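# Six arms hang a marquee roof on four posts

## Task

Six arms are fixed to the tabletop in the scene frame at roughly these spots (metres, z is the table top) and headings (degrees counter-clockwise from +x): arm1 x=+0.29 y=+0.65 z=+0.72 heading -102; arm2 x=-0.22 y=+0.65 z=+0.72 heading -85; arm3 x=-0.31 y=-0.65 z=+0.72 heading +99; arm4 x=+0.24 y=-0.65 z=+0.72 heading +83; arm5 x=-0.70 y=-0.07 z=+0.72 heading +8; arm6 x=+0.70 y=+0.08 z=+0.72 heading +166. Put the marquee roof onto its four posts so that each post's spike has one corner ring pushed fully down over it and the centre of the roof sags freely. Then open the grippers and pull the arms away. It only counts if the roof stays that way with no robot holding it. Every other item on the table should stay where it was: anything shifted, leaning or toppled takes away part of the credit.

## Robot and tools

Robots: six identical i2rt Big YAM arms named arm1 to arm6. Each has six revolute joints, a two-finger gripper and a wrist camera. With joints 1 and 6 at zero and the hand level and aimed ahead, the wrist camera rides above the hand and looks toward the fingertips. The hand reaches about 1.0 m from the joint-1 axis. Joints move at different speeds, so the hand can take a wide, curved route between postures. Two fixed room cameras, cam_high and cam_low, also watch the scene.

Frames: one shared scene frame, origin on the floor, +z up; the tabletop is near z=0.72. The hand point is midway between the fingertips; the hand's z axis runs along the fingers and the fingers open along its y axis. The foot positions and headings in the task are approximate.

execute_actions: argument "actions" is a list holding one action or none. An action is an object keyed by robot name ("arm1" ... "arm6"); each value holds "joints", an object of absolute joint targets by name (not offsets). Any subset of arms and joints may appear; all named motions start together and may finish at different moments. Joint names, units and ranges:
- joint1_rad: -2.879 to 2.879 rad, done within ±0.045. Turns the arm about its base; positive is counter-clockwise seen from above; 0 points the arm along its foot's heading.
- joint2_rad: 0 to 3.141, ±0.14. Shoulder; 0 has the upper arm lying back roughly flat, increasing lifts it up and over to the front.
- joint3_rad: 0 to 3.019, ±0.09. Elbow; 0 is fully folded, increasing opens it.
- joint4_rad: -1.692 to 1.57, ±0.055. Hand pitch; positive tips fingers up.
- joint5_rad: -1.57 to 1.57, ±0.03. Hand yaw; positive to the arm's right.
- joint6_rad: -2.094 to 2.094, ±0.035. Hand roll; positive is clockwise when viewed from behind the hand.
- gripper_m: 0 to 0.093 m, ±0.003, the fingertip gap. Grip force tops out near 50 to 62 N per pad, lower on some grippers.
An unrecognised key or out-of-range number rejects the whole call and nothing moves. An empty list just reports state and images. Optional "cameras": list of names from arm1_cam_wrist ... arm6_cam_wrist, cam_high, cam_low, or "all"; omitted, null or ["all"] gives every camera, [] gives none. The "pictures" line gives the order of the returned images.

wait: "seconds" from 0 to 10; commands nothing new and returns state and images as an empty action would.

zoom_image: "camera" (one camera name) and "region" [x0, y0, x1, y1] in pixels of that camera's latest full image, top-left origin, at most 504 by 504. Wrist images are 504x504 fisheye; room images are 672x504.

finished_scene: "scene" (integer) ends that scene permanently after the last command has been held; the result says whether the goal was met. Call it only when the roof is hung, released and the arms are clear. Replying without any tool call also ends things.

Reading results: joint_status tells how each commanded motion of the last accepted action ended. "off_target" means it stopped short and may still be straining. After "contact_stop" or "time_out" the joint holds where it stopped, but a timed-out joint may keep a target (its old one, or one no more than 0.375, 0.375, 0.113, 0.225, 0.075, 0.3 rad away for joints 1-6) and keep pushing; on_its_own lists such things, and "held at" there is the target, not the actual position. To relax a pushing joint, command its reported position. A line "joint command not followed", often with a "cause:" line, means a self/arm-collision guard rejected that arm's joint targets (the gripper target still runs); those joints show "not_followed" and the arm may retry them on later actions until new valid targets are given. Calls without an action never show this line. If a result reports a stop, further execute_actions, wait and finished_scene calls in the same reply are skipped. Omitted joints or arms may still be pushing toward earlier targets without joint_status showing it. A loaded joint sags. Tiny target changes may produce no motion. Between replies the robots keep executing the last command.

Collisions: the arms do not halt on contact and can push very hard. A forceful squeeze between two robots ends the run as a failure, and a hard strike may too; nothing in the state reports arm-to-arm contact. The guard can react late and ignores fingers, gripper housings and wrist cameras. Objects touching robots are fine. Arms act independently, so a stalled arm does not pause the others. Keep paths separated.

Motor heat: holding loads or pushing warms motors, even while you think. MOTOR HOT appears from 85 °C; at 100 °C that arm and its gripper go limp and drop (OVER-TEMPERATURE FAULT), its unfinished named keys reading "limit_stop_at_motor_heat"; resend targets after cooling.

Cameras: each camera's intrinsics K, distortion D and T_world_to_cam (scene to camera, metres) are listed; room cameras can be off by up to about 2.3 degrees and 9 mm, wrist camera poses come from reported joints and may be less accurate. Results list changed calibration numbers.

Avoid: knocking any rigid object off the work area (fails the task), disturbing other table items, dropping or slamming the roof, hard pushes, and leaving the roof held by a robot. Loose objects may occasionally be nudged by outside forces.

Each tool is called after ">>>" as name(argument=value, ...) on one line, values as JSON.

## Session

>>> execute_actions(actions=[])

Scene clock: 0.00 s.
Motor temperatures (°C, as the motors report them): arm1=[22 19 26 20 22 22] | arm2=[20 19 22 22 20 19] | arm3=[22 21 24 19 20 20] | arm4=[22 21 26 22 22 20] | arm5=[21 21 24 20 19 21] | arm6=[22 20 29 21 20 20]
arm1.joint_positions: joint1_rad=+0.264 joint2_rad=+0.432 joint3_rad=+0.533 joint4_rad=-1.253 joint5_rad=+0.213 joint6_rad=-0.402 gripper_m=+0.094
arm1.joint_status: not commanded
arm1.hand: x=+0.2565 y=+0.4640 z=+0.9194 quat_wxyz=(-0.026, -0.549, -0.803, +0.230) (m; scene frame)
arm2.joint_positions: joint1_rad=-0.352 joint2_rad=+0.512 joint3_rad=+0.413 joint4_rad=-0.985 joint5_rad=-0.240 joint6_rad=+0.294 gripper_m=+0.095
arm2.joint_status: not commanded
arm2.hand: x=-0.2420 y=+0.4279 z=+0.9422 quat_wxyz=(-0.246, -0.835, -0.486, +0.081) (m; scene frame)
arm3.joint_positions: joint1_rad=+0.117 joint2_rad=+0.347 joint3_rad=+0.645 joint4_rad=-1.415 joint5_rad=+0.294 joint6_rad=+0.501 gripper_m=+0.095
arm3.joint_status: not commanded
arm3.hand: x=-0.3086 y=-0.4820 z=+0.9899 quat_wxyz=(-0.213, +0.585, -0.768, -0.149) (m; scene frame)
arm4.joint_positions: joint1_rad=-0.191 joint2_rad=+0.487 joint3_rad=+0.472 joint4_rad=-1.117 joint5_rad=-0.151 joint6_rad=-0.555 gripper_m=+0.095
arm4.joint_status: not commanded
arm4.hand: x=+0.2775 y=-0.4458 z=+0.9428 quat_wxyz=(-0.175, +0.779, -0.586, -0.141) (m; scene frame)
arm5.joint_positions: joint1_rad=+0.398 joint2_rad=+0.405 joint3_rad=+0.607 joint4_rad=-1.312 joint5_rad=+0.098 joint6_rad=+0.257 gripper_m=+0.094
arm5.joint_status: not commanded
arm5.hand: x=-0.5304 y=+0.0022 z=+0.9565 quat_wxyz=(-0.230, +0.105, -0.967, -0.040) (m; scene frame)
arm6.joint_positions: joint1_rad=-0.315 joint2_rad=+0.484 joint3_rad=+0.447 joint4_rad=-1.035 joint5_rad=-0.313 joint6_rad=-0.186 gripper_m=+0.094
arm6.joint_status: not commanded
arm6.hand: x=+0.4894 y=+0.1440 z=+0.9213 quat_wxyz=(+0.054, +0.950, -0.130, -0.280) (m; scene frame)
pictures: arm1_cam_wrist, arm2_cam_wrist, arm3_cam_wrist, arm4_cam_wrist, arm5_cam_wrist, arm6_cam_wrist, cam_high, cam_low
Images, in order (width x height): arm1_cam_wrist 504x504, arm2_cam_wrist 504x504, arm3_cam_wrist 504x504, arm4_cam_wrist 504x504, arm5_cam_wrist 504x504, arm6_cam_wrist 504x504, cam_high 672x504, cam_low 672x504.

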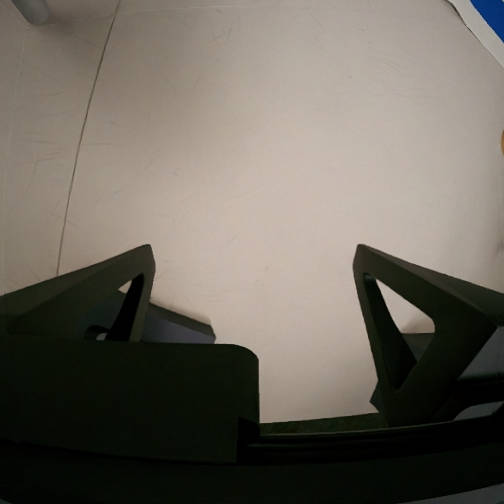

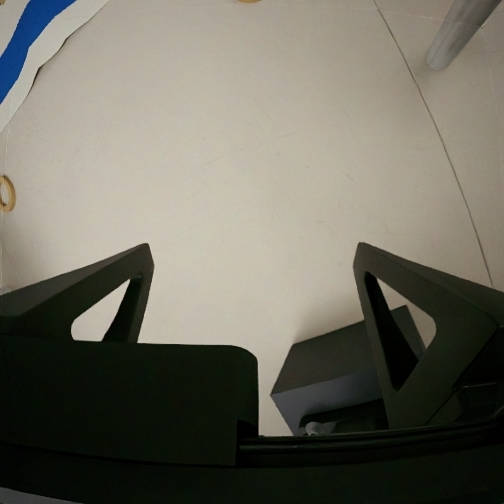

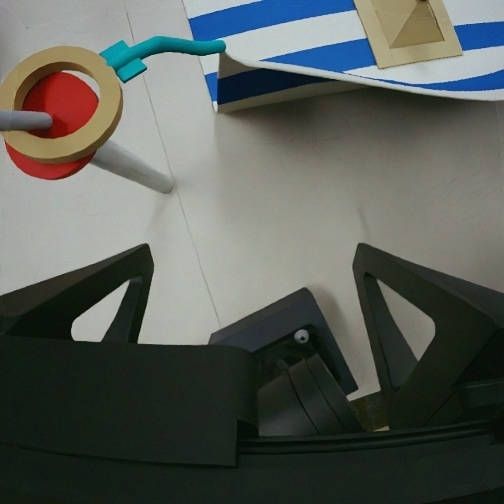

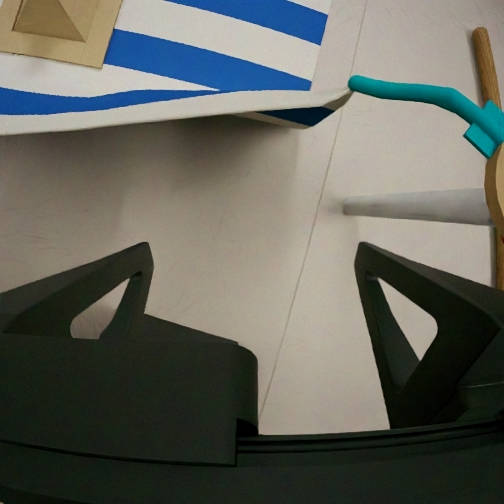

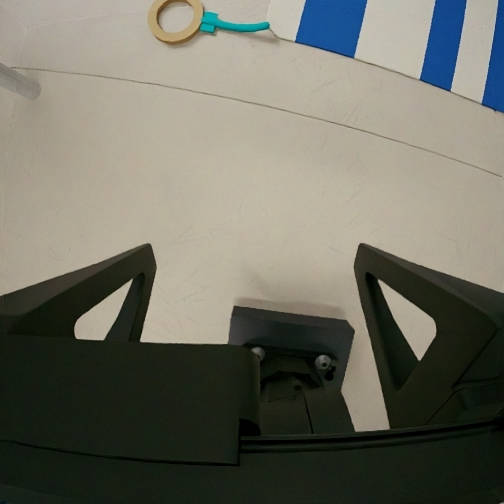

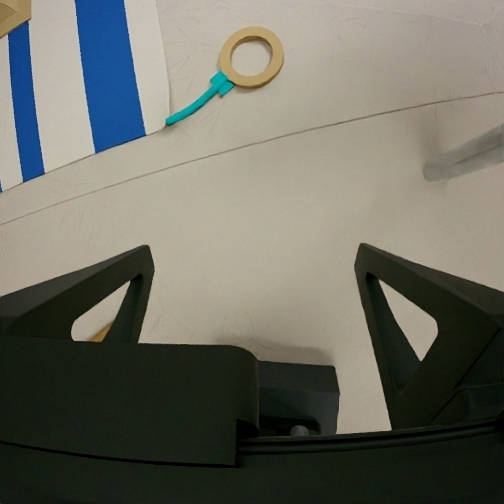

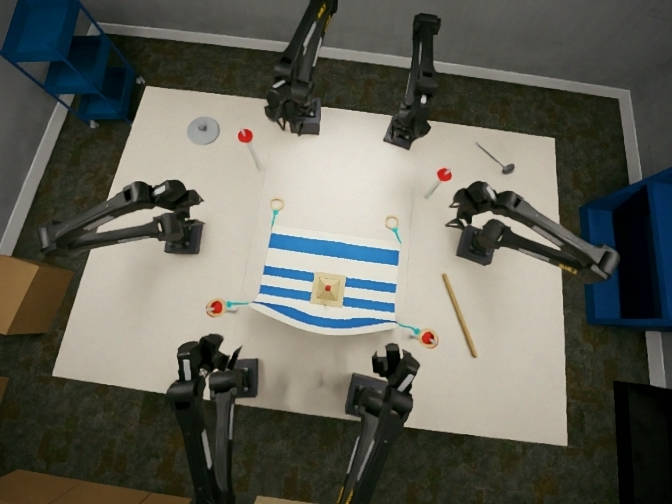

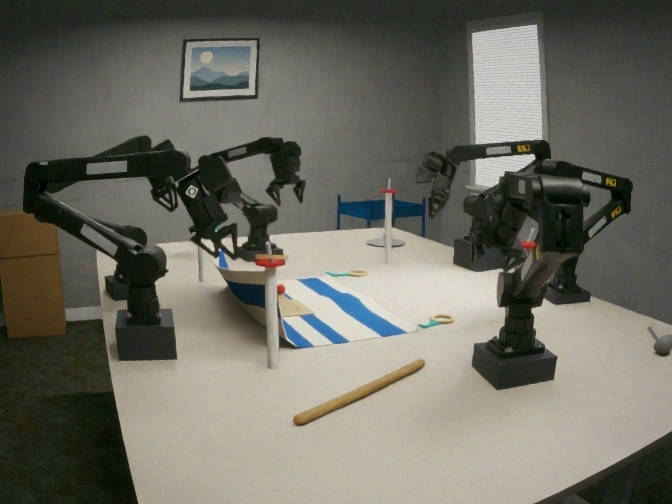

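>>> execute_actions(actions=[{"arm5":{"joints":{"joint1_rad":0.29,"joint2_rad":1.73,"joint3_rad":1.05,"joint4_rad":-0.85,"joint5_rad":0,"joint6_rad":1.96,"gripper_m":0.055}},"arm6":{"joints":{"joint1_rad":0.21,"joint2_rad":1.64,"joint3_rad":0.95,"joint4_rad":-0.83,"joint5_rad":0,"joint6_rad":-2.04,"gripper_m":0.055}},"arm2":{"joints":{"joint1_rad":-0.6,"joint2_rad":0.2,"joint3_rad":0.9,"joint4_rad":-0.7,"joint5_rad":0,"joint6_rad":0}},"arm1":{"joints":{"joint1_rad":0.6,"joint2_rad":0.2,"joint3_rad":0.9,"joint4_rad":-0.7,"joint5_rad":0,"joint6_rad":0}}}], cameras=["arm5_cam_wrist","arm6_cam_wrist","arm1_cam_wrist","arm2_cam_wrist"])

Scene clock: 20.43 s.
Motor temperatures (°C, as the motors report them): arm1=[22 19 31 20 22 22] | arm2=[20 19 24 22 20 19] | arm3=[22 21 27 19 20 20] | arm4=[22 21 31 22 22 20] | arm5=[21 21 30 20 19 21] | arm6=[22 20 34 21 20 20]
arm1.joint_positions: joint1_rad=+0.595 joint2_rad=+0.196 joint3_rad=+0.891 joint4_rad=-0.716 joint5_rad=+0.004 joint6_rad=-0.016 gripper_m=+0.094
arm1.joint_status: all done
arm1.hand: x=+0.3603 y=+0.4567 z=+1.2606 quat_wxyz=(-0.566, -0.408, -0.589, +0.408) (m; scene frame)
arm2.joint_positions: joint1_rad=-0.598 joint2_rad=+0.193 joint3_rad=+0.886 joint4_rad=-0.704 joint5_rad=-0.003 joint6_rad=+0.007 gripper_m=+0.095
arm2.joint_status: all done
arm2.hand: x=-0.3227 y=+0.4668 z=+1.3295 quat_wxyz=(-0.349, -0.620, -0.357, +0.605) (m; scene frame)
arm3.joint_positions: joint1_rad=+0.117 joint2_rad=+0.347 joint3_rad=+0.645 joint4_rad=-1.415 joint5_rad=+0.294 joint6_rad=+0.501 gripper_m=+0.095
arm3.joint_status: not commanded
arm3.hand: x=-0.3086 y=-0.4820 z=+0.9899 quat_wxyz=(-0.213, +0.585, -0.768, -0.149) (m; scene frame)
arm4.joint_positions: joint1_rad=-0.191 joint2_rad=+0.487 joint3_rad=+0.472 joint4_rad=-1.117 joint5_rad=-0.151 joint6_rad=-0.555 gripper_m=+0.095
arm4.joint_status: not commanded
arm4.hand: x=+0.2775 y=-0.4458 z=+0.9428 quat_wxyz=(-0.175, +0.779, -0.586, -0.141) (m; scene frame)
arm5.joint_positions: joint1_rad=+0.291 joint2_rad=+1.708 joint3_rad=+1.047 joint4_rad=-0.851 joint5_rad=+0.004 joint6_rad=+1.950 gripper_m=+0.055
arm5.joint_status: all done
arm5.hand: x=-0.2769 y=+0.1026 z=+0.7738 quat_wxyz=(-0.013, -0.703, -0.711, -0.027) (m; scene frame)
arm6.joint_positions: joint1_rad=+0.206 joint2_rad=+1.642 joint3_rad=+0.929 joint4_rad=-0.831 joint5_rad=-0.002 joint6_rad=-2.030 gripper_m=+0.055
arm6.joint_status: all done
arm6.hand: x=+0.2881 y=+0.0874 z=+0.7844 quat_wxyz=(-0.011, +0.535, +0.845, -0.006) (m; scene frame)
pictures: arm1_cam_wrist, arm2_cam_wrist, arm5_cam_wrist, arm6_cam_wrist
camera_calibration (this result's frames):
arm1_cam_wrist: T_world_to_cam=[[-0.935265, -0.351862, 0.0383745, 0.449351], [-0.242974, 0.559406, -0.792483, 0.835744], [0.257378, -0.750505, -0.608686, 1.14194], [0, 0, 0, 1]] pos_world=[0.329417, 0.547618, 1.34015]
arm2_cam_wrist: T_world_to_cam=[[-0.870246, 0.492287, -0.0180351, -0.484802], [0.309606, 0.518098, -0.797319, 0.927872], [-0.383166, -0.699448, -0.603288, 1.12776], [0, 0, 0, 1]] pos_world=[-0.277051, 0.546743, 1.41143]
arm5_cam_wrist: T_world_to_cam=[[-0.999088, -0.0104522, -0.041398, -0.244051], [-0.0334278, 0.79469, 0.606094, -0.553134], [0.0265636, 0.606925, -0.794315, 0.687045], [0, 0, 0, 1]] pos_world=[-0.280569, 0.0200342, 0.870878]
arm6_cam_wrist: T_world_to_cam=[[-0.910696, -0.412403, 0.0236088, 0.283697], [-0.320006, 0.740491, 0.59099, -0.431548], [-0.261208, 0.530657, -0.806333, 0.785671], [0, 0, 0, 1]] pos_world=[0.325488, 0.019633, 0.881855]
Images, in order (width x height): arm1_cam_wrist 504x504, arm2_cam_wrist 504x504, arm5_cam_wrist 504x504, arm6_cam_wrist 504x504.

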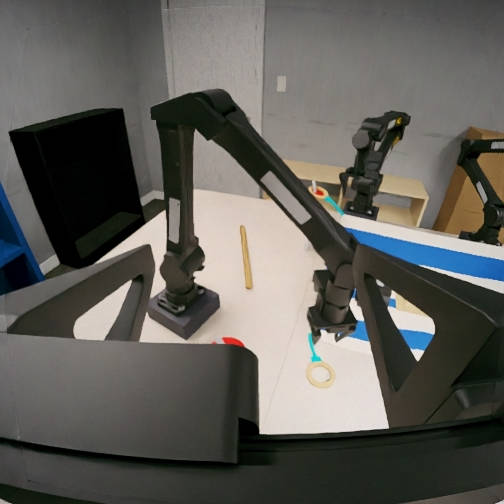

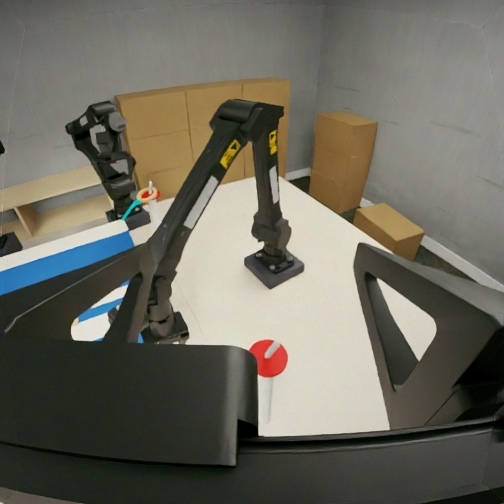

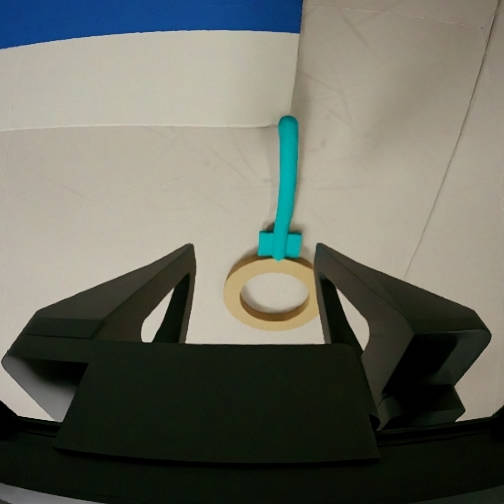

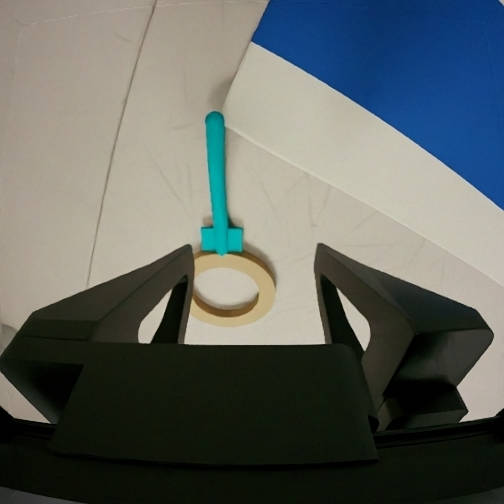

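>>> execute_actions(actions=[{"arm5":{"joints":{"joint1_rad":0.305,"joint2_rad":1.83}},"arm6":{"joints":{"joint1_rad":0.16,"joint2_rad":1.75,"joint3_rad":0.885,"joint4_rad":-0.78}},"arm1":{"joints":{"joint4_rad":-1.0}}}], cameras=["arm5_cam_wrist","arm6_cam_wrist"])

Scene clock: 29.20 s.
Motor temperatures (°C, as the motors report them): arm1=[22 20 31 20 22 22] | arm2=[20 19 24 22 20 19] | arm3=[22 21 28 19 20 20] | arm4=[22 21 32 22 22 20] | arm5=[21 22 29 20 19 21] | arm6=[22 21 33 21 20 20]
arm1.joint_positions: joint1_rad=+0.595 joint2_rad=+0.196 joint3_rad=+0.891 joint4_rad=-0.990 joint5_rad=+0.004 joint6_rad=-0.016 gripper_m=+0.094
arm1.joint_status: all done
arm1.hand: x=+0.3564 y=+0.4668 z=+1.1943 quat_wxyz=(-0.481, -0.458, -0.662, +0.348) (m; scene frame)
arm2.joint_positions: joint1_rad=-0.598 joint2_rad=+0.193 joint3_rad=+0.886 joint4_rad=-0.704 joint5_rad=-0.003 joint6_rad=+0.007 gripper_m=+0.095
arm2.joint_status: not commanded
arm2.hand: x=-0.3227 y=+0.4668 z=+1.3295 quat_wxyz=(-0.349, -0.620, -0.357, +0.605) (m; scene frame)
arm3.joint_positions: joint1_rad=+0.117 joint2_rad=+0.347 joint3_rad=+0.645 joint4_rad=-1.415 joint5_rad=+0.294 joint6_rad=+0.501 gripper_m=+0.095
arm3.joint_status: not commanded
arm3.hand: x=-0.3086 y=-0.4820 z=+0.9899 quat_wxyz=(-0.213, +0.585, -0.768, -0.149) (m; scene frame)
arm4.joint_positions: joint1_rad=-0.191 joint2_rad=+0.487 joint3_rad=+0.472 joint4_rad=-1.117 joint5_rad=-0.151 joint6_rad=-0.555 gripper_m=+0.095
arm4.joint_status: not commanded
arm4.hand: x=+0.2775 y=-0.4458 z=+0.9428 quat_wxyz=(-0.175, +0.779, -0.586, -0.141) (m; scene frame)
arm5.joint_positions: joint1_rad=+0.299 joint2_rad=+1.804 joint3_rad=+1.049 joint4_rad=-0.851 joint5_rad=+0.004 joint6_rad=+1.951 gripper_m=+0.055
arm5.joint_status: all done
arm5.hand: x=-0.2894 y=+0.1012 z=+0.7331 quat_wxyz=(+0.005, -0.701, -0.713, +0.016) (m; scene frame)
arm6.joint_positions: joint1_rad=+0.167 joint2_rad=+1.736 joint3_rad=+0.890 joint4_rad=-0.785 joint5_rad=-0.002 joint6_rad=-2.031 gripper_m=+0.055
arm6.joint_status: all done
arm6.hand: x=+0.3109 y=+0.1022 z=+0.7384 quat_wxyz=(+0.026, +0.551, +0.834, +0.016) (m; scene frame)
pictures: arm5_cam_wrist, arm6_cam_wrist
camera_calibration (this result's frames):
arm5_cam_wrist: T_world_to_cam=[[-0.998779, -0.0168699, 0.0464378, -0.321828], [0.0130774, 0.816113, 0.577744, -0.495663], [-0.0476449, 0.577646, -0.814896, 0.65247], [0, 0, 0, 1]] pos_world=[-0.283866, 0.0221916, 0.833006]
arm6_cam_wrist: T_world_to_cam=[[-0.924427, -0.377563, -0.0536734, 0.369406], [-0.340904, 0.755052, 0.560072, -0.380225], [-0.170936, 0.536044, -0.826703, 0.733081], [0, 0, 0, 1]] pos_world=[0.337179, 0.0336, 0.838821]
Images, in order (width x height): arm5_cam_wrist 504x504, arm6_cam_wrist 504x504.

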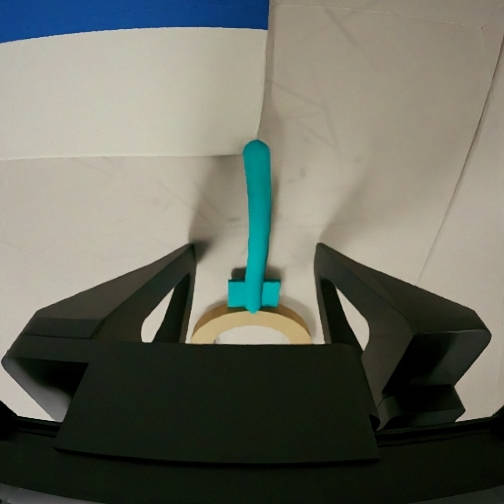

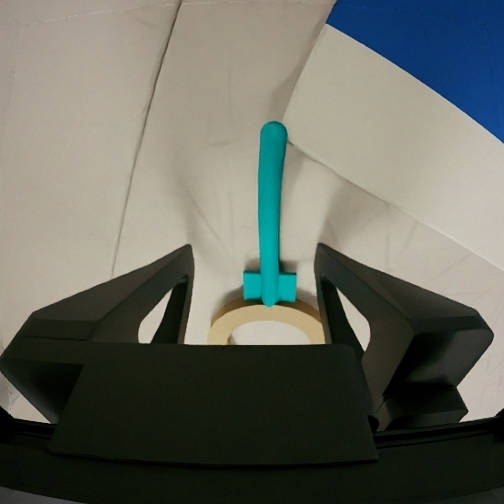

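>>> execute_actions(actions=[{"arm5":{"joints":{"gripper_m":0}},"arm6":{"joints":{"joint2_rad":1.79,"joint4_rad":-0.74}}}], cameras=[])

>>> execute_actions(actions=[{"arm6":{"joints":{"gripper_m":0}}}], cameras=["arm5_cam_wrist","arm6_cam_wrist"])

Scene clock: 36.17 s.
Motor temperatures (°C, as the motors report them): arm1=[22 20 31 20 22 22] | arm2=[20 20 24 22 20 19] | arm3=[22 21 28 19 20 20] | arm4=[22 21 32 22 22 20] | arm5=[21 22 28 20 19 21] | arm6=[22 21 32 21 20 20]
arm1.joint_positions: joint1_rad=+0.595 joint2_rad=+0.196 joint3_rad=+0.891 joint4_rad=-0.990 joint5_rad=+0.004 joint6_rad=-0.016 gripper_m=+0.094
arm1.joint_status: not commanded
arm1.hand: x=+0.3564 y=+0.4668 z=+1.1943 quat_wxyz=(-0.481, -0.458, -0.662, +0.348) (m; scene frame)
arm2.joint_positions: joint1_rad=-0.598 joint2_rad=+0.193 joint3_rad=+0.886 joint4_rad=-0.704 joint5_rad=-0.003 joint6_rad=+0.007 gripper_m=+0.095
arm2.joint_status: not commanded
arm2.hand: x=-0.3227 y=+0.4668 z=+1.3295 quat_wxyz=(-0.349, -0.620, -0.357, +0.605) (m; scene frame)
arm3.joint_positions: joint1_rad=+0.117 joint2_rad=+0.347 joint3_rad=+0.645 joint4_rad=-1.415 joint5_rad=+0.294 joint6_rad=+0.501 gripper_m=+0.095
arm3.joint_status: not commanded
arm3.hand: x=-0.3086 y=-0.4820 z=+0.9899 quat_wxyz=(-0.213, +0.585, -0.768, -0.149) (m; scene frame)
arm4.joint_positions: joint1_rad=-0.191 joint2_rad=+0.487 joint3_rad=+0.472 joint4_rad=-1.117 joint5_rad=-0.151 joint6_rad=-0.555 gripper_m=+0.095
arm4.joint_status: not commanded
arm4.hand: x=+0.2775 y=-0.4458 z=+0.9428 quat_wxyz=(-0.175, +0.779, -0.586, -0.141) (m; scene frame)
arm5.joint_positions: joint1_rad=+0.299 joint2_rad=+1.804 joint3_rad=+1.049 joint4_rad=-0.851 joint5_rad=+0.004 joint6_rad=+1.951 gripper_m=+0.006
arm5.joint_status: gripper_m off_target (ended at +0.006, target +0.000)
arm5.hand: x=-0.2894 y=+0.1012 z=+0.7331 quat_wxyz=(+0.005, -0.701, -0.713, +0.016) (m; scene frame)
arm6.joint_positions: joint1_rad=+0.167 joint2_rad=+1.737 joint3_rad=+0.890 joint4_rad=-0.783 joint5_rad=-0.002 joint6_rad=-2.034 gripper_m=+0.055
arm6.joint_status: all done
arm6.hand: x=+0.3106 y=+0.1023 z=+0.7380 quat_wxyz=(+0.026, +0.550, +0.835, +0.016) (m; scene frame)
pictures: none
No camera images: the call's "cameras" was empty. Leave "cameras" out to get every camera's image.

Scene clock: 36.77 s.
Motor temperatures (°C, as the motors report them): arm1=[22 20 31 20 22 22] | arm2=[20 20 24 22 20 19] | arm3=[22 21 28 19 20 20] | arm4=[22 21 32 22 22 20] | arm5=[21 22 28 20 19 21] | arm6=[22 21 32 21 20 20]
arm1.joint_positions: joint1_rad=+0.595 joint2_rad=+0.196 joint3_rad=+0.891 joint4_rad=-0.990 joint5_rad=+0.004 joint6_rad=-0.016 gripper_m=+0.094
arm1.joint_status: not commanded
arm1.hand: x=+0.3564 y=+0.4668 z=+1.1943 quat_wxyz=(-0.481, -0.458, -0.662, +0.348) (m; scene frame)
arm2.joint_positions: joint1_rad=-0.598 joint2_rad=+0.193 joint3_rad=+0.886 joint4_rad=-0.704 joint5_rad=-0.003 joint6_rad=+0.007 gripper_m=+0.095
arm2.joint_status: not commanded
arm2.hand: x=-0.3227 y=+0.4668 z=+1.3295 quat_wxyz=(-0.349, -0.620, -0.357, +0.605) (m; scene frame)
arm3.joint_positions: joint1_rad=+0.117 joint2_rad=+0.347 joint3_rad=+0.645 joint4_rad=-1.415 joint5_rad=+0.294 joint6_rad=+0.501 gripper_m=+0.095
arm3.joint_status: not commanded
arm3.hand: x=-0.3086 y=-0.4820 z=+0.9899 quat_wxyz=(-0.213, +0.585, -0.768, -0.149) (m; scene frame)
arm4.joint_positions: joint1_rad=-0.191 joint2_rad=+0.487 joint3_rad=+0.472 joint4_rad=-1.117 joint5_rad=-0.151 joint6_rad=-0.555 gripper_m=+0.095
arm4.joint_status: not commanded
arm4.hand: x=+0.2775 y=-0.4458 z=+0.9428 quat_wxyz=(-0.175, +0.779, -0.586, -0.141) (m; scene frame)
arm5.joint_positions: joint1_rad=+0.299 joint2_rad=+1.804 joint3_rad=+1.049 joint4_rad=-0.851 joint5_rad=+0.004 joint6_rad=+1.951 gripper_m=+0.006
arm5.joint_status: not commanded
arm5.hand: x=-0.2894 y=+0.1012 z=+0.7331 quat_wxyz=(+0.005, -0.701, -0.713, +0.016) (m; scene frame)
arm6.joint_positions: joint1_rad=+0.167 joint2_rad=+1.743 joint3_rad=+0.890 joint4_rad=-0.742 joint5_rad=-0.006 joint6_rad=-2.036 gripper_m=+0.006
arm6.joint_status: gripper_m off_target (ended at +0.006, target +0.000)
arm6.hand: x=+0.3016 y=+0.1020 z=+0.7352 quat_wxyz=(+0.012, +0.549, +0.836, +0.005) (m; scene frame)
pictures: arm5_cam_wrist, arm6_cam_wrist
camera_calibration (this result's frames):
arm5_cam_wrist: T_world_to_cam=[[-0.998779, -0.0168699, 0.0464378, -0.321828], [0.0130774, 0.816113, 0.577744, -0.495663], [-0.0476449, 0.577646, -0.814896, 0.65247], [0, 0, 0, 1]] pos_world=[-0.283866, 0.0221916, 0.833006]
arm6_cam_wrist: T_world_to_cam=[[-0.92374, -0.382509, -0.0197818, 0.335967], [-0.324708, 0.754669, 0.570122, -0.393705], [-0.203148, 0.533068, -0.821322, 0.73504], [0, 0, 0, 1]] pos_world=[0.331829, 0.0338019, 0.83481]
Images, in order (width x height): arm5_cam_wrist 504x504, arm6_cam_wrist 504x504.

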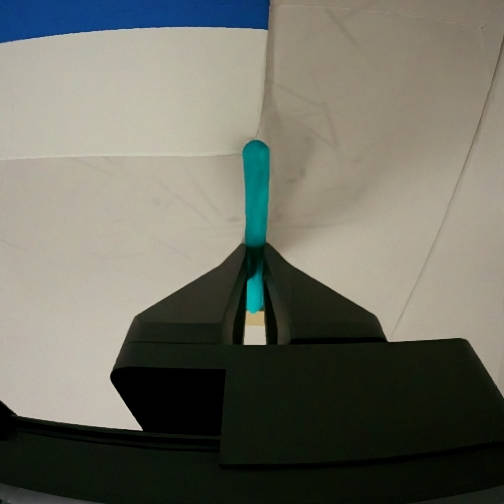

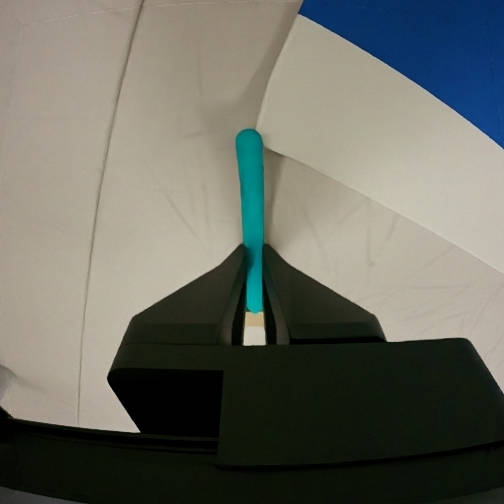

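>>> execute_actions(actions=[{"arm5":{"joints":{"joint1_rad":0.6,"joint2_rad":1.56,"joint3_rad":1.69,"joint4_rad":-1.67,"joint6_rad":1.6}},"arm6":{"joints":{"joint1_rad":-0.1,"joint2_rad":1.3,"joint3_rad":1.46,"joint4_rad":-1.67,"joint6_rad":-1.2}},"arm1":{"joints":{"joint3_rad":1.15,"joint4_rad":-1.2}}}], cameras=["arm1_cam_wrist","arm2_cam_wrist","cam_low"])

Scene clock: 48.73 s.
Motor temperatures (°C, as the motors report them): arm1=[22 20 31 20 22 22] | arm2=[20 20 24 22 20 19] | arm3=[22 21 29 19 20 20] | arm4=[22 21 33 22 22 20] | arm5=[21 22 28 20 19 21] | arm6=[22 21 31 21 20 20]
arm1.joint_positions: joint1_rad=+0.595 joint2_rad=+0.200 joint3_rad=+1.131 joint4_rad=-1.190 joint5_rad=+0.004 joint6_rad=-0.016 gripper_m=+0.094
arm1.joint_status: all done
arm1.hand: x=+0.3357 y=+0.5252 z=+1.2666 quat_wxyz=(-0.493, -0.452, -0.653, +0.356) (m; scene frame)
arm2.joint_positions: joint1_rad=-0.598 joint2_rad=+0.193 joint3_rad=+0.886 joint4_rad=-0.704 joint5_rad=-0.003 joint6_rad=+0.007 gripper_m=+0.095
arm2.joint_status: not commanded
arm2.hand: x=-0.3227 y=+0.4668 z=+1.3295 quat_wxyz=(-0.349, -0.620, -0.357, +0.605) (m; scene frame)
arm3.joint_positions: joint1_rad=+0.117 joint2_rad=+0.347 joint3_rad=+0.645 joint4_rad=-1.415 joint5_rad=+0.294 joint6_rad=+0.501 gripper_m=+0.095
arm3.joint_status: not commanded
arm3.hand: x=-0.3086 y=-0.4820 z=+0.9899 quat_wxyz=(-0.213, +0.585, -0.768, -0.149) (m; scene frame)
arm4.joint_positions: joint1_rad=-0.191 joint2_rad=+0.487 joint3_rad=+0.472 joint4_rad=-1.117 joint5_rad=-0.151 joint6_rad=-0.555 gripper_m=+0.095
arm4.joint_status: not commanded
arm4.hand: x=+0.2775 y=-0.4458 z=+0.9428 quat_wxyz=(-0.175, +0.779, -0.586, -0.141) (m; scene frame)
arm5.joint_positions: joint1_rad=+0.595 joint2_rad=+1.533 joint3_rad=+1.654 joint4_rad=-1.660 joint5_rad=+0.003 joint6_rad=+1.609 gripper_m=+0.006
arm5.joint_status: all done
arm5.hand: x=-0.3439 y=+0.2244 z=+1.0695 quat_wxyz=(-0.008, -0.442, -0.897, -0.015) (m; scene frame)
arm6.joint_positions: joint1_rad=-0.112 joint2_rad=+1.309 joint3_rad=+1.440 joint4_rad=-1.659 joint5_rad=+0.001 joint6_rad=-1.210 gripper_m=+0.006
arm6.joint_status: all done
arm6.hand: x=+0.3418 y=+0.2043 z=+1.0953 quat_wxyz=(-0.016, +0.906, +0.423, -0.013) (m; scene frame)
pictures: arm1_cam_wrist, arm2_cam_wrist, cam_low
camera_calibration (this result's frames):
arm1_cam_wrist: T_world_to_cam=[[-0.932675, -0.359126, 0.0338585, 0.458902], [-0.299665, 0.719146, -0.626921, 0.521702], [0.200794, -0.59486, -0.778347, 1.3555], [0, 0, 0, 1]] pos_world=[0.312167, 0.595954, 1.36657]
arm2_cam_wrist: T_world_to_cam=[[-0.870246, 0.492287, -0.0180351, -0.484802], [0.309606, 0.518098, -0.797319, 0.927872], [-0.383166, -0.699448, -0.603288, 1.12776], [0, 0, 0, 1]] pos_world=[-0.277051, 0.546743, 1.41143]
Images, in order (width x height): arm1_cam_wrist 504x504, arm2_cam_wrist 504x504, cam_low 672x504.

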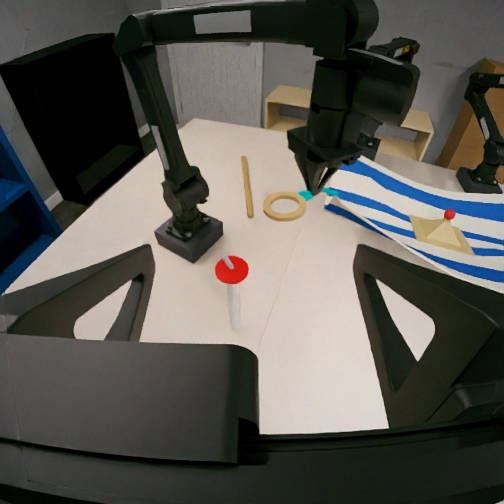

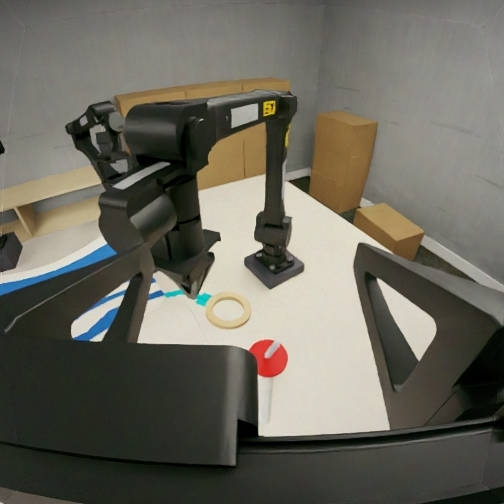

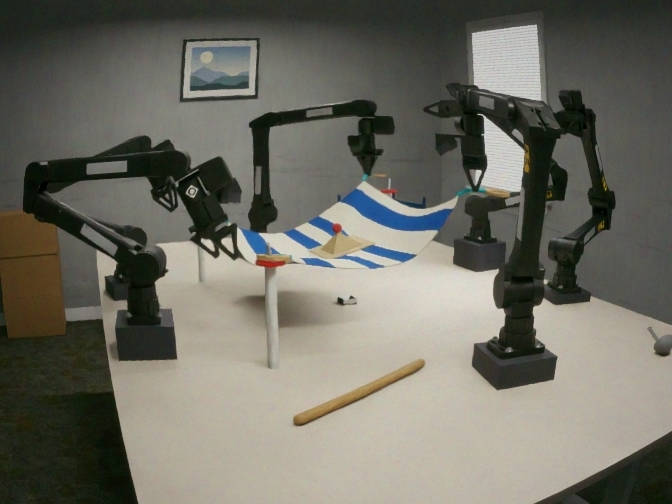

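>>> execute_actions(actions=[{"arm5":{"joints":{"joint1_rad":0.78,"joint2_rad":1.62,"joint3_rad":1.74,"joint6_rad":1.78}},"arm6":{"joints":{"joint1_rad":-0.43,"joint2_rad":1.26,"joint3_rad":1.36,"joint6_rad":-1.53}}}], cameras=["arm1_cam_wrist","arm2_cam_wrist","cam_low"])

>>> zoom_image(camera="cam_low", region=[340, 140, 580, 280])

Scene clock: 64.77 s.
Motor temperatures (°C, as the motors report them): arm1=[22 20 31 20 22 22] | arm2=[20 20 25 22 20 19] | arm3=[22 21 29 19 20 20] | arm4=[22 21 33 22 22 20] | arm5=[21 22 32 20 19 21] | arm6=[22 21 33 21 20 20]
arm1.joint_positions: joint1_rad=+0.595 joint2_rad=+0.200 joint3_rad=+1.131 joint4_rad=-1.190 joint5_rad=+0.004 joint6_rad=-0.016 gripper_m=+0.094
arm1.joint_status: not commanded
arm1.hand: x=+0.3357 y=+0.5252 z=+1.2666 quat_wxyz=(-0.493, -0.452, -0.653, +0.356) (m; scene frame)
arm2.joint_positions: joint1_rad=-0.598 joint2_rad=+0.193 joint3_rad=+0.886 joint4_rad=-0.704 joint5_rad=-0.003 joint6_rad=+0.007 gripper_m=+0.095
arm2.joint_status: not commanded
arm2.hand: x=-0.3227 y=+0.4668 z=+1.3295 quat_wxyz=(-0.349, -0.620, -0.357, +0.605) (m; scene frame)
arm3.joint_positions: joint1_rad=+0.117 joint2_rad=+0.347 joint3_rad=+0.645 joint4_rad=-1.415 joint5_rad=+0.294 joint6_rad=+0.501 gripper_m=+0.095
arm3.joint_status: not commanded
arm3.hand: x=-0.3086 y=-0.4820 z=+0.9899 quat_wxyz=(-0.213, +0.585, -0.768, -0.149) (m; scene frame)
arm4.joint_positions: joint1_rad=-0.191 joint2_rad=+0.487 joint3_rad=+0.472 joint4_rad=-1.117 joint5_rad=-0.151 joint6_rad=-0.555 gripper_m=+0.095
arm4.joint_status: not commanded
arm4.hand: x=+0.2775 y=-0.4458 z=+0.9428 quat_wxyz=(-0.175, +0.779, -0.586, -0.141) (m; scene frame)
arm5.joint_positions: joint1_rad=+0.752 joint2_rad=+1.606 joint3_rad=+1.699 joint4_rad=-1.663 joint5_rad=+0.018 joint6_rad=+1.766 gripper_m=+0.006
arm5.joint_status: all done
arm5.hand: x=-0.3787 y=+0.2908 z=+1.0536 quat_wxyz=(-0.009, -0.442, -0.897, +0.002) (m; scene frame)
arm6.joint_positions: joint1_rad=-0.417 joint2_rad=+1.278 joint3_rad=+1.358 joint4_rad=-1.660 joint5_rad=-0.015 joint6_rad=-1.515 gripper_m=+0.006
arm6.joint_status: all done
arm6.hand: x=+0.4124 y=+0.2901 z=+1.0749 quat_wxyz=(+0.007, +0.906, +0.424, -0.002) (m; scene frame)
pictures: arm1_cam_wrist, arm2_cam_wrist, cam_low
camera_calibration (this result's frames):
arm1_cam_wrist: T_world_to_cam=[[-0.932675, -0.359126, 0.0338585, 0.458902], [-0.299665, 0.719146, -0.626921, 0.521702], [0.200794, -0.59486, -0.778347, 1.3555], [0, 0, 0, 1]] pos_world=[0.312167, 0.595954, 1.36657]
arm2_cam_wrist: T_world_to_cam=[[-0.870246, 0.492287, -0.0180351, -0.484802], [0.309606, 0.518098, -0.797319, 0.927872], [-0.383166, -0.699448, -0.603288, 1.12776], [0, 0, 0, 1]] pos_world=[-0.277051, 0.546743, 1.41143]
Images, in order (width x height): arm1_cam_wrist 504x504, arm2_cam_wrist 504x504, cam_low 672x504.

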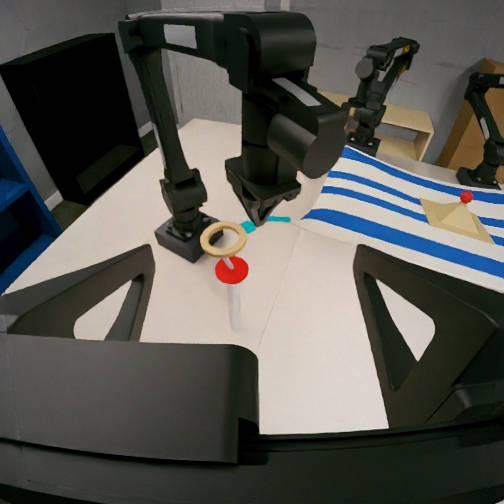

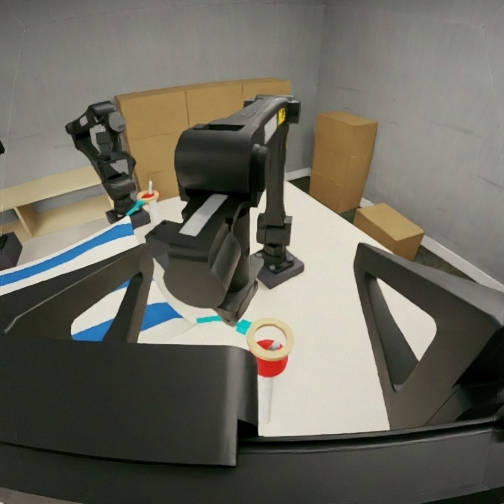

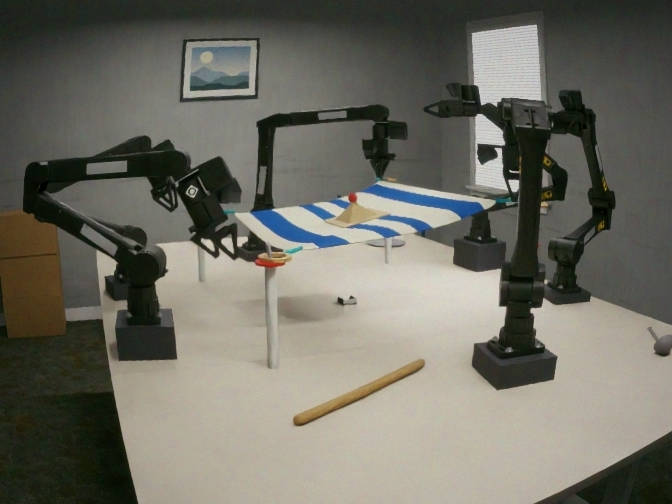

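Region (340, 140, 580, 280) of cam_low's 672x504 image, scaled by 2.100, with more detail than that image has; it fills the top 294 rows of this view, and the rest is white.

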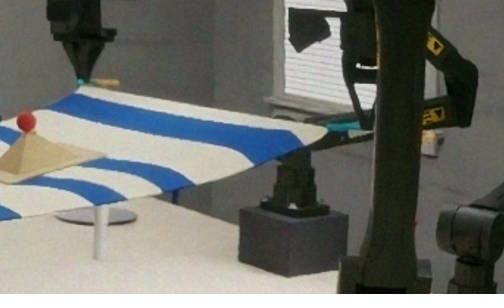

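>>> execute_actions(actions=[{"arm5":{"joints":{"joint2_rad":1.606,"joint3_rad":1.62,"joint4_rad":-1.59}},"arm6":{"joints":{"joint3_rad":1.27,"joint4_rad":-1.56}}}], cameras=["arm1_cam_wrist","arm2_cam_wrist"])

>>> zoom_image(camera="arm1_cam_wrist", region=[170, 200, 310, 310])

>>> zoom_image(camera="arm2_cam_wrist", region=[200, 290, 340, 400])

Scene clock: 73.03 s.
Motor temperatures (°C, as the motors report them): arm1=[22 20 31 20 22 22] | arm2=[20 20 25 22 20 19] | arm3=[22 21 29 19 20 20] | arm4=[22 21 33 22 22 20] | arm5=[21 22 33 20 20 21] | arm6=[22 21 33 21 20 20]
arm1.joint_positions: joint1_rad=+0.595 joint2_rad=+0.200 joint3_rad=+1.131 joint4_rad=-1.190 joint5_rad=+0.004 joint6_rad=-0.016 gripper_m=+0.094
arm1.joint_status: not commanded
arm1.hand: x=+0.3357 y=+0.5252 z=+1.2666 quat_wxyz=(-0.493, -0.452, -0.653, +0.356) (m; scene frame)
arm2.joint_positions: joint1_rad=-0.598 joint2_rad=+0.193 joint3_rad=+0.886 joint4_rad=-0.704 joint5_rad=-0.003 joint6_rad=+0.007 gripper_m=+0.095
arm2.joint_status: not commanded
arm2.hand: x=-0.3227 y=+0.4668 z=+1.3295 quat_wxyz=(-0.349, -0.620, -0.357, +0.605) (m; scene frame)
arm3.joint_positions: joint1_rad=+0.117 joint2_rad=+0.347 joint3_rad=+0.645 joint4_rad=-1.415 joint5_rad=+0.294 joint6_rad=+0.501 gripper_m=+0.095
arm3.joint_status: not commanded
arm3.hand: x=-0.3086 y=-0.4820 z=+0.9899 quat_wxyz=(-0.213, +0.585, -0.768, -0.149) (m; scene frame)
arm4.joint_positions: joint1_rad=-0.191 joint2_rad=+0.487 joint3_rad=+0.472 joint4_rad=-1.117 joint5_rad=-0.151 joint6_rad=-0.555 gripper_m=+0.095
arm4.joint_status: not commanded
arm4.hand: x=+0.2775 y=-0.4458 z=+0.9428 quat_wxyz=(-0.175, +0.779, -0.586, -0.141) (m; scene frame)
arm5.joint_positions: joint1_rad=+0.752 joint2_rad=+1.605 joint3_rad=+1.620 joint4_rad=-1.589 joint5_rad=+0.018 joint6_rad=+1.766 gripper_m=+0.006
arm5.joint_status: all done
arm5.hand: x=-0.3785 y=+0.2911 z=+1.0237 quat_wxyz=(-0.008, -0.442, -0.897, +0.004) (m; scene frame)
arm6.joint_positions: joint1_rad=-0.417 joint2_rad=+1.277 joint3_rad=+1.266 joint4_rad=-1.559 joint5_rad=-0.015 joint6_rad=-1.516 gripper_m=+0.006
arm6.joint_status: all done
arm6.hand: x=+0.4097 y=+0.2923 z=+1.0404 quat_wxyz=(+0.002, +0.906, +0.424, -0.005) (m; scene frame)
pictures: arm1_cam_wrist, arm2_cam_wrist
camera_calibration (this result's frames):
arm1_cam_wrist: T_world_to_cam=[[-0.932675, -0.359126, 0.0338585, 0.458902], [-0.299665, 0.719146, -0.626921, 0.521702], [0.200794, -0.59486, -0.778347, 1.3555], [0, 0, 0, 1]] pos_world=[0.312167, 0.595954, 1.36657]
arm2_cam_wrist: T_world_to_cam=[[-0.870246, 0.492287, -0.0180351, -0.484802], [0.309606, 0.518098, -0.797319, 0.927872], [-0.383166, -0.699448, -0.603288, 1.12776], [0, 0, 0, 1]] pos_world=[-0.277051, 0.546743, 1.41143]
Images, in order (width x height): arm1_cam_wrist 504x504, arm2_cam_wrist 504x504.

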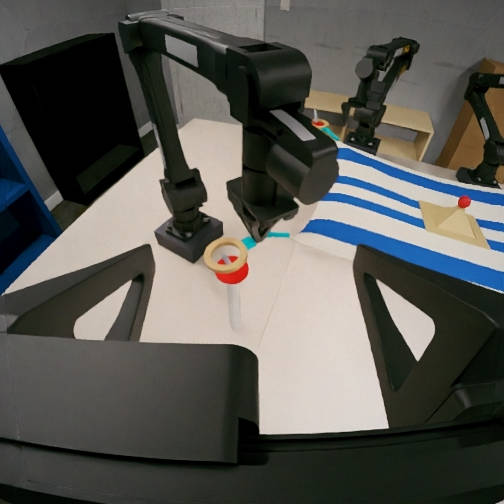

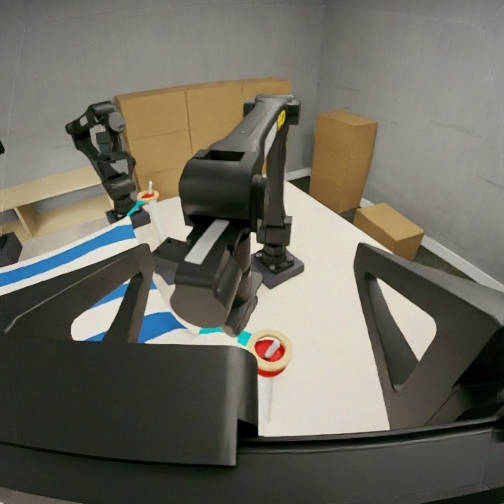

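Region (170, 200, 310, 310) of arm1_cam_wrist's 504x504 image, scaled by 3.600, with more detail than that image has; it fills the top 396 rows of this view, and the rest is white.

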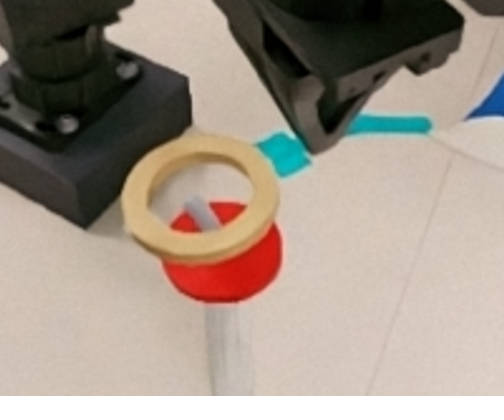

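Region (200, 290, 340, 400) of arm2_cam_wrist's 504x504 image, scaled by 3.600, with more detail than that image has; it fills the top 396 rows of this view, and the rest is white.

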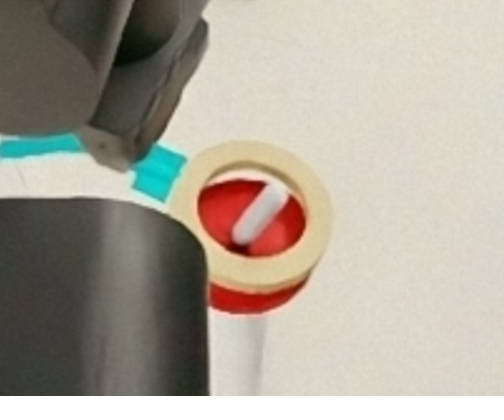

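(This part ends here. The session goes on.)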